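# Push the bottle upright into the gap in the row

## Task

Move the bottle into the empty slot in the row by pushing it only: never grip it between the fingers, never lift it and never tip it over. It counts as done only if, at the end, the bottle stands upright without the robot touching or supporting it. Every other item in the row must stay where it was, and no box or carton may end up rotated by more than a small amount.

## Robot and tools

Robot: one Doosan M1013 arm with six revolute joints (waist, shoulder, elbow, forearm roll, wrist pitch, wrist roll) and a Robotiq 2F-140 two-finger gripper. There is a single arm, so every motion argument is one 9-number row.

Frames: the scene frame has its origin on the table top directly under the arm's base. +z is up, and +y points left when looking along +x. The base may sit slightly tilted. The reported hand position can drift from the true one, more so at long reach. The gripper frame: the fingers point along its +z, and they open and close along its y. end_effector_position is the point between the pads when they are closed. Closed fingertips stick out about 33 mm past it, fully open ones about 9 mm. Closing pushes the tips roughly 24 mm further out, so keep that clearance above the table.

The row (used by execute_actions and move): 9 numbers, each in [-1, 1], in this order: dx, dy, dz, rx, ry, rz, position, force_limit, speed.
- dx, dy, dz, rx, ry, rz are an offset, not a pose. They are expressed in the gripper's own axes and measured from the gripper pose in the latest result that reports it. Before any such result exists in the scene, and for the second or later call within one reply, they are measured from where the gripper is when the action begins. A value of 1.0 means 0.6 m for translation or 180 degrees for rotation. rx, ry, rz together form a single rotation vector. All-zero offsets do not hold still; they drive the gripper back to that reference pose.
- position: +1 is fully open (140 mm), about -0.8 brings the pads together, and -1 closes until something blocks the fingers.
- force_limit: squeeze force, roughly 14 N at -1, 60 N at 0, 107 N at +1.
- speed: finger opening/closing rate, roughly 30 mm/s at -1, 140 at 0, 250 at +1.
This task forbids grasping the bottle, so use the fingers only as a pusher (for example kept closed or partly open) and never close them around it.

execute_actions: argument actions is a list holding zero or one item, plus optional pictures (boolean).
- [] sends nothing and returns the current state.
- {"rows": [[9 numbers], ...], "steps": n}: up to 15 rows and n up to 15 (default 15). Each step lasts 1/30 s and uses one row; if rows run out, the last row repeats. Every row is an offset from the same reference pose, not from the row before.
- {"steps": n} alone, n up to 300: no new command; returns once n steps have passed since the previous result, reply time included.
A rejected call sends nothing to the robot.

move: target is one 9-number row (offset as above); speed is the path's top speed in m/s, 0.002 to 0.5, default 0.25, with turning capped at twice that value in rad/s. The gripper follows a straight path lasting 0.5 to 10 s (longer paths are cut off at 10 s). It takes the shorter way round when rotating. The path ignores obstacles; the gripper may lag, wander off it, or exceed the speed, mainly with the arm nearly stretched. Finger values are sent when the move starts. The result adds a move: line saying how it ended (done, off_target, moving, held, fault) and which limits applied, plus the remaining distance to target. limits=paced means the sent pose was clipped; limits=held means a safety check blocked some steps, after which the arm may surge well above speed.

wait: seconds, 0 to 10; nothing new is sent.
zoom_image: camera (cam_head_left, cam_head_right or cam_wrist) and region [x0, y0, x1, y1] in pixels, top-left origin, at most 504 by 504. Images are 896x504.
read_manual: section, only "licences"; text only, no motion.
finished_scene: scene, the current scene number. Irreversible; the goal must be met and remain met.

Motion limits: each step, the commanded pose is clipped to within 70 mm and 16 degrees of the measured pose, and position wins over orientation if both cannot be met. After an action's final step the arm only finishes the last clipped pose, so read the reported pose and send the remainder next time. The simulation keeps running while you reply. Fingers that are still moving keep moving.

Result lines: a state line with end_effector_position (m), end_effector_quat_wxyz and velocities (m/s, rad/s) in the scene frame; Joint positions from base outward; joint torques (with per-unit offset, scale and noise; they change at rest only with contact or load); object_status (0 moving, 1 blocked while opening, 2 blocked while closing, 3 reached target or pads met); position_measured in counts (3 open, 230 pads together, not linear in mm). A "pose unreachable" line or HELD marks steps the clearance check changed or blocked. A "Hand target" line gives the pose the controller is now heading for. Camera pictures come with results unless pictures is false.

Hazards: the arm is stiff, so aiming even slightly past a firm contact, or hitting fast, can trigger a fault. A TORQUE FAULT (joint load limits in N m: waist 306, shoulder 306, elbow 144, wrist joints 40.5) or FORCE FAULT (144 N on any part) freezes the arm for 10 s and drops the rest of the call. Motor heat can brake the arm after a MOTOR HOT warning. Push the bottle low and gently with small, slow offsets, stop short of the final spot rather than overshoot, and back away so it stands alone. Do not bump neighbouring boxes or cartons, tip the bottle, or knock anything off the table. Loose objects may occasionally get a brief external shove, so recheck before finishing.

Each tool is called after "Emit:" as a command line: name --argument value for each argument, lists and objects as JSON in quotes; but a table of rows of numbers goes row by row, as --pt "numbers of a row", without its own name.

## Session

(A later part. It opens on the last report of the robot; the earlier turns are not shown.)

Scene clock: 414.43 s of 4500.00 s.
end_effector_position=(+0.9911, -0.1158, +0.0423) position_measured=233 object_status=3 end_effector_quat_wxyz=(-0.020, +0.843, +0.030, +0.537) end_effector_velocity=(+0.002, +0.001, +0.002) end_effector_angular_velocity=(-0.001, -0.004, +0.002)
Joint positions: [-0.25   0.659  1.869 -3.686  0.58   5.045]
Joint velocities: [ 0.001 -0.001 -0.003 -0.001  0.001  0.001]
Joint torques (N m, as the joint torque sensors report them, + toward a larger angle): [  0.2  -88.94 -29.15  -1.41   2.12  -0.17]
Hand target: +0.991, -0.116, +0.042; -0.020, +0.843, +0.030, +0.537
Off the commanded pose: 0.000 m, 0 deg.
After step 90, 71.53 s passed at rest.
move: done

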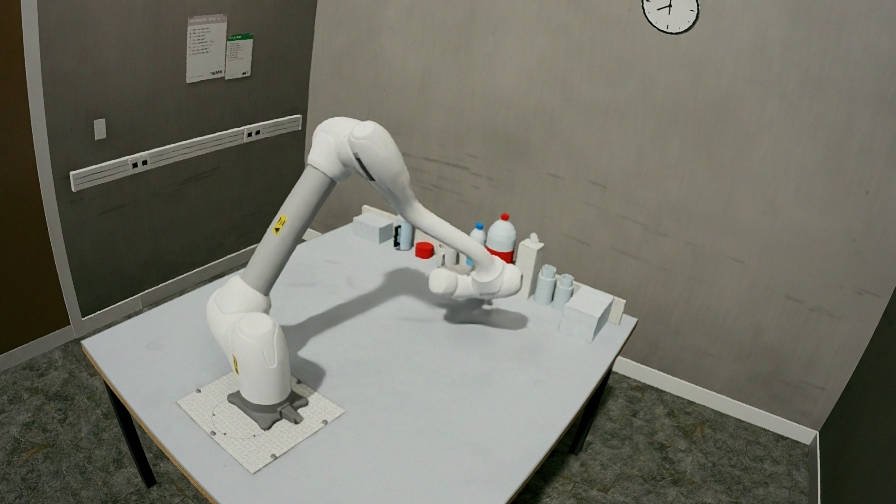

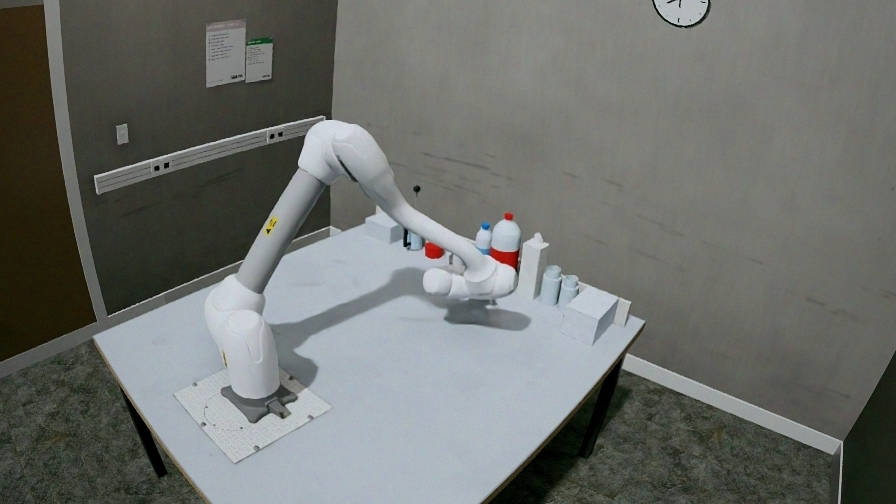

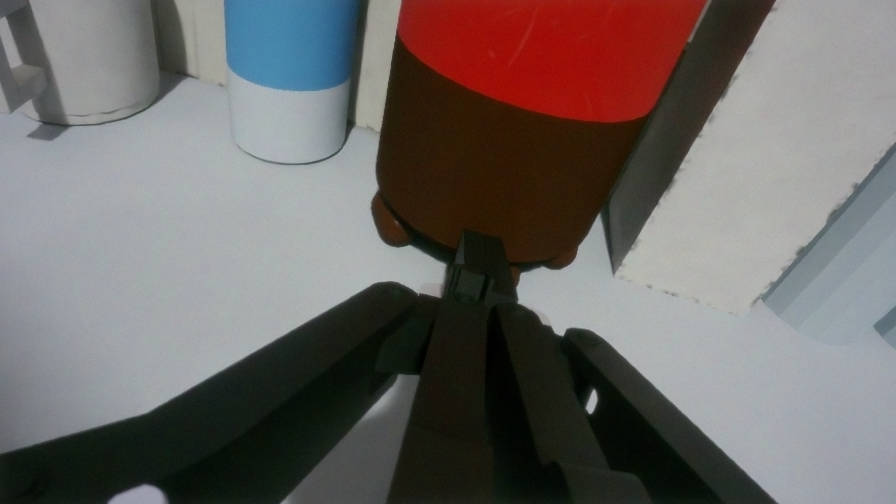

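Emit:
move --target '[0.0035, 0.0, 0.0076, 0, 0, 0, -1, 0, 1]' --speed 0.015

Emit:
move --target '[0.0, 0.0, -0.17, 0, 0, 0, -1, 0, 1]' --speed 0.25

Scene clock: 439.53 s of 4500.00 s.
end_effector_position=(+0.9961, -0.1154, +0.0423) position_measured=233 object_status=3 end_effector_quat_wxyz=(-0.020, +0.843, +0.030, +0.537) end_effector_velocity=(+0.000, -0.000, +0.001) end_effector_angular_velocity=(-0.000, -0.000, -0.001)
Joint positions: [-0.247  0.664  1.859 -3.687  0.574  5.049]
Joint velocities: [-0.    -0.    -0.001 -0.    -0.001  0.   ]
Joint torques (N m, as the joint torque sensors report them, + toward a larger angle): [  1.27 -91.09 -30.58  -1.62   1.81  -0.1 ]
Hand target: +0.996, -0.115, +0.042; -0.020, +0.843, +0.030, +0.537
Off the commanded pose: 0.000 m, 0 deg.
After step 90, 21.40 s passed at rest.
move: done

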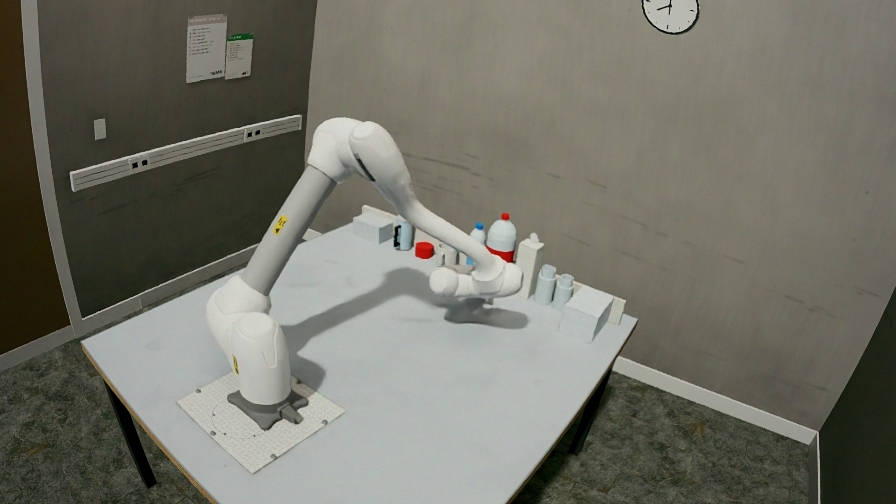

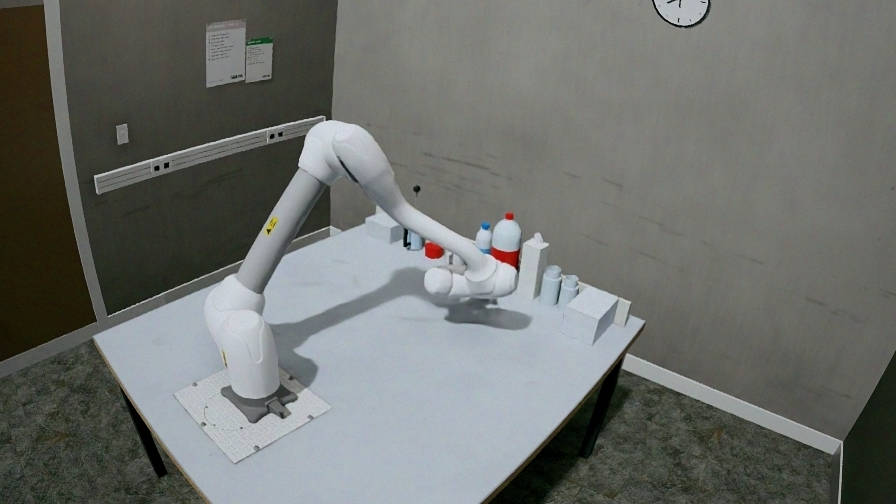

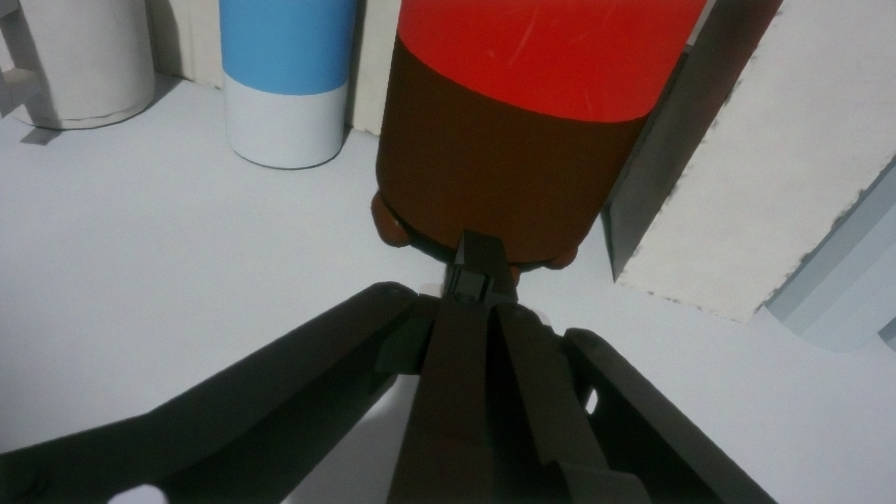

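Scene clock: 440.40 s of 4500.00 s.
end_effector_position=(+0.9039, -0.1220, +0.0852) position_measured=233 object_status=3 end_effector_quat_wxyz=(-0.020, +0.843, +0.030, +0.537) end_effector_velocity=(-0.001, -0.000, +0.001) end_effector_angular_velocity=(+0.000, -0.000, -0.000)
Joint positions: [-0.294  0.516  2.035 -3.736  0.612  5.061]
Joint velocities: [-0.001 -0.001  0.001 -0.     0.001  0.001]
Joint torques (N m, as the joint torque sensors report them, + toward a larger angle): [ -0.05 -80.22 -27.75  -1.49   2.19  -0.17]
Hand target: +0.904, -0.122, +0.085; -0.020, +0.843, +0.030, +0.537
Off the commanded pose: 0.000 m, 0 deg.
move: done

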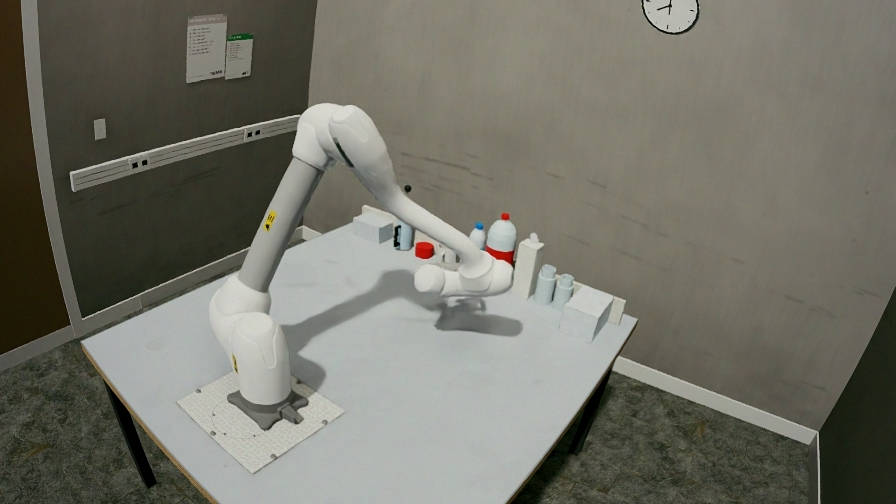

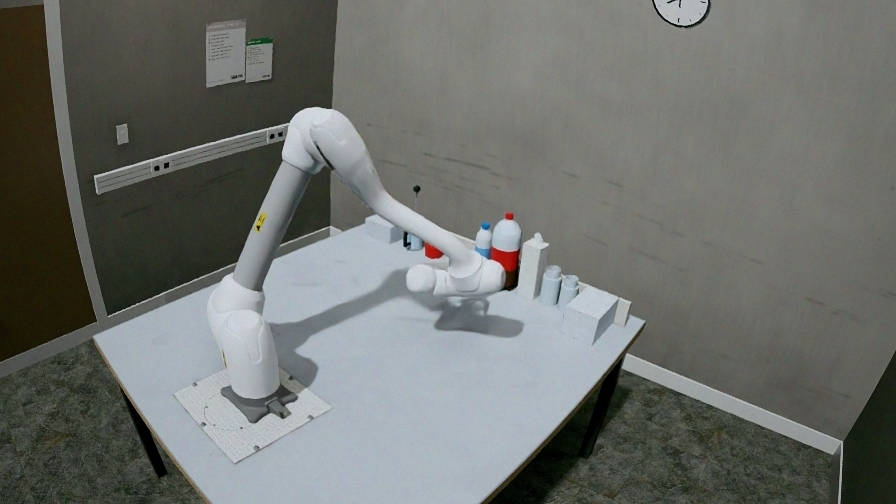

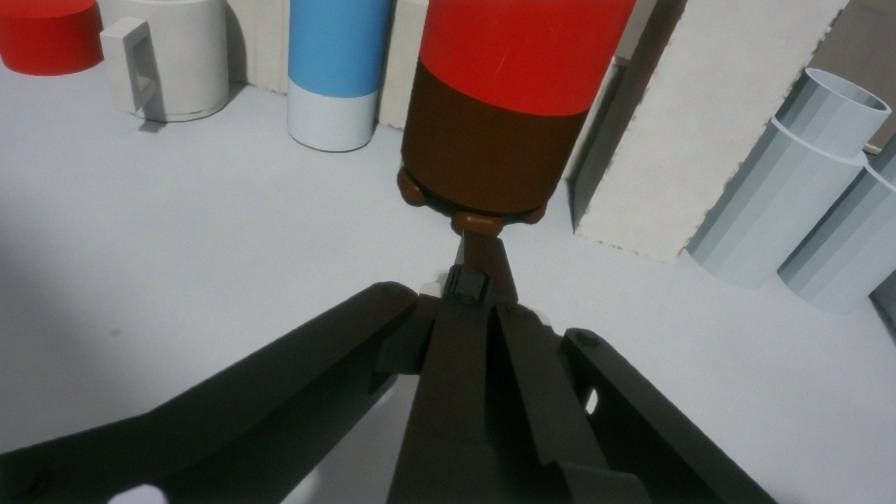

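Emit:
zoom_image --camera "cam_head_left" --region '[330, 160, 660, 360]'

Emit:
zoom_image --camera "cam_wrist" --region '[270, 40, 710, 280]'

Region (330, 160, 660, 360) of cam_head_left's 896x504 image, scaled by 1.527, with more detail than that image has; it fills the top 305 rows of this view, and the rest is white.

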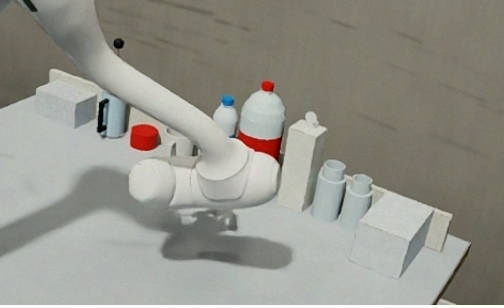

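Region (270, 40, 710, 280) of cam_wrist's 896x504 image, scaled by 1.145, with more detail than that image has; it fills the top 275 rows of this view, and the rest is white.

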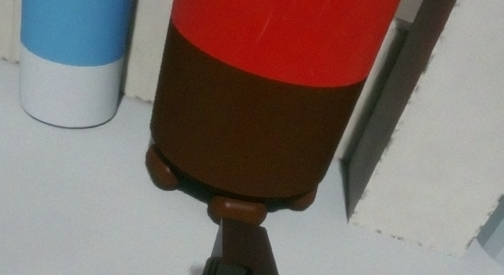

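The bottle is upright in the gap with clearance on both sides, and the other items haven't moved. Ending scene 1.

Emit:
finished_scene --scene 1

The scene is finished: the task was done.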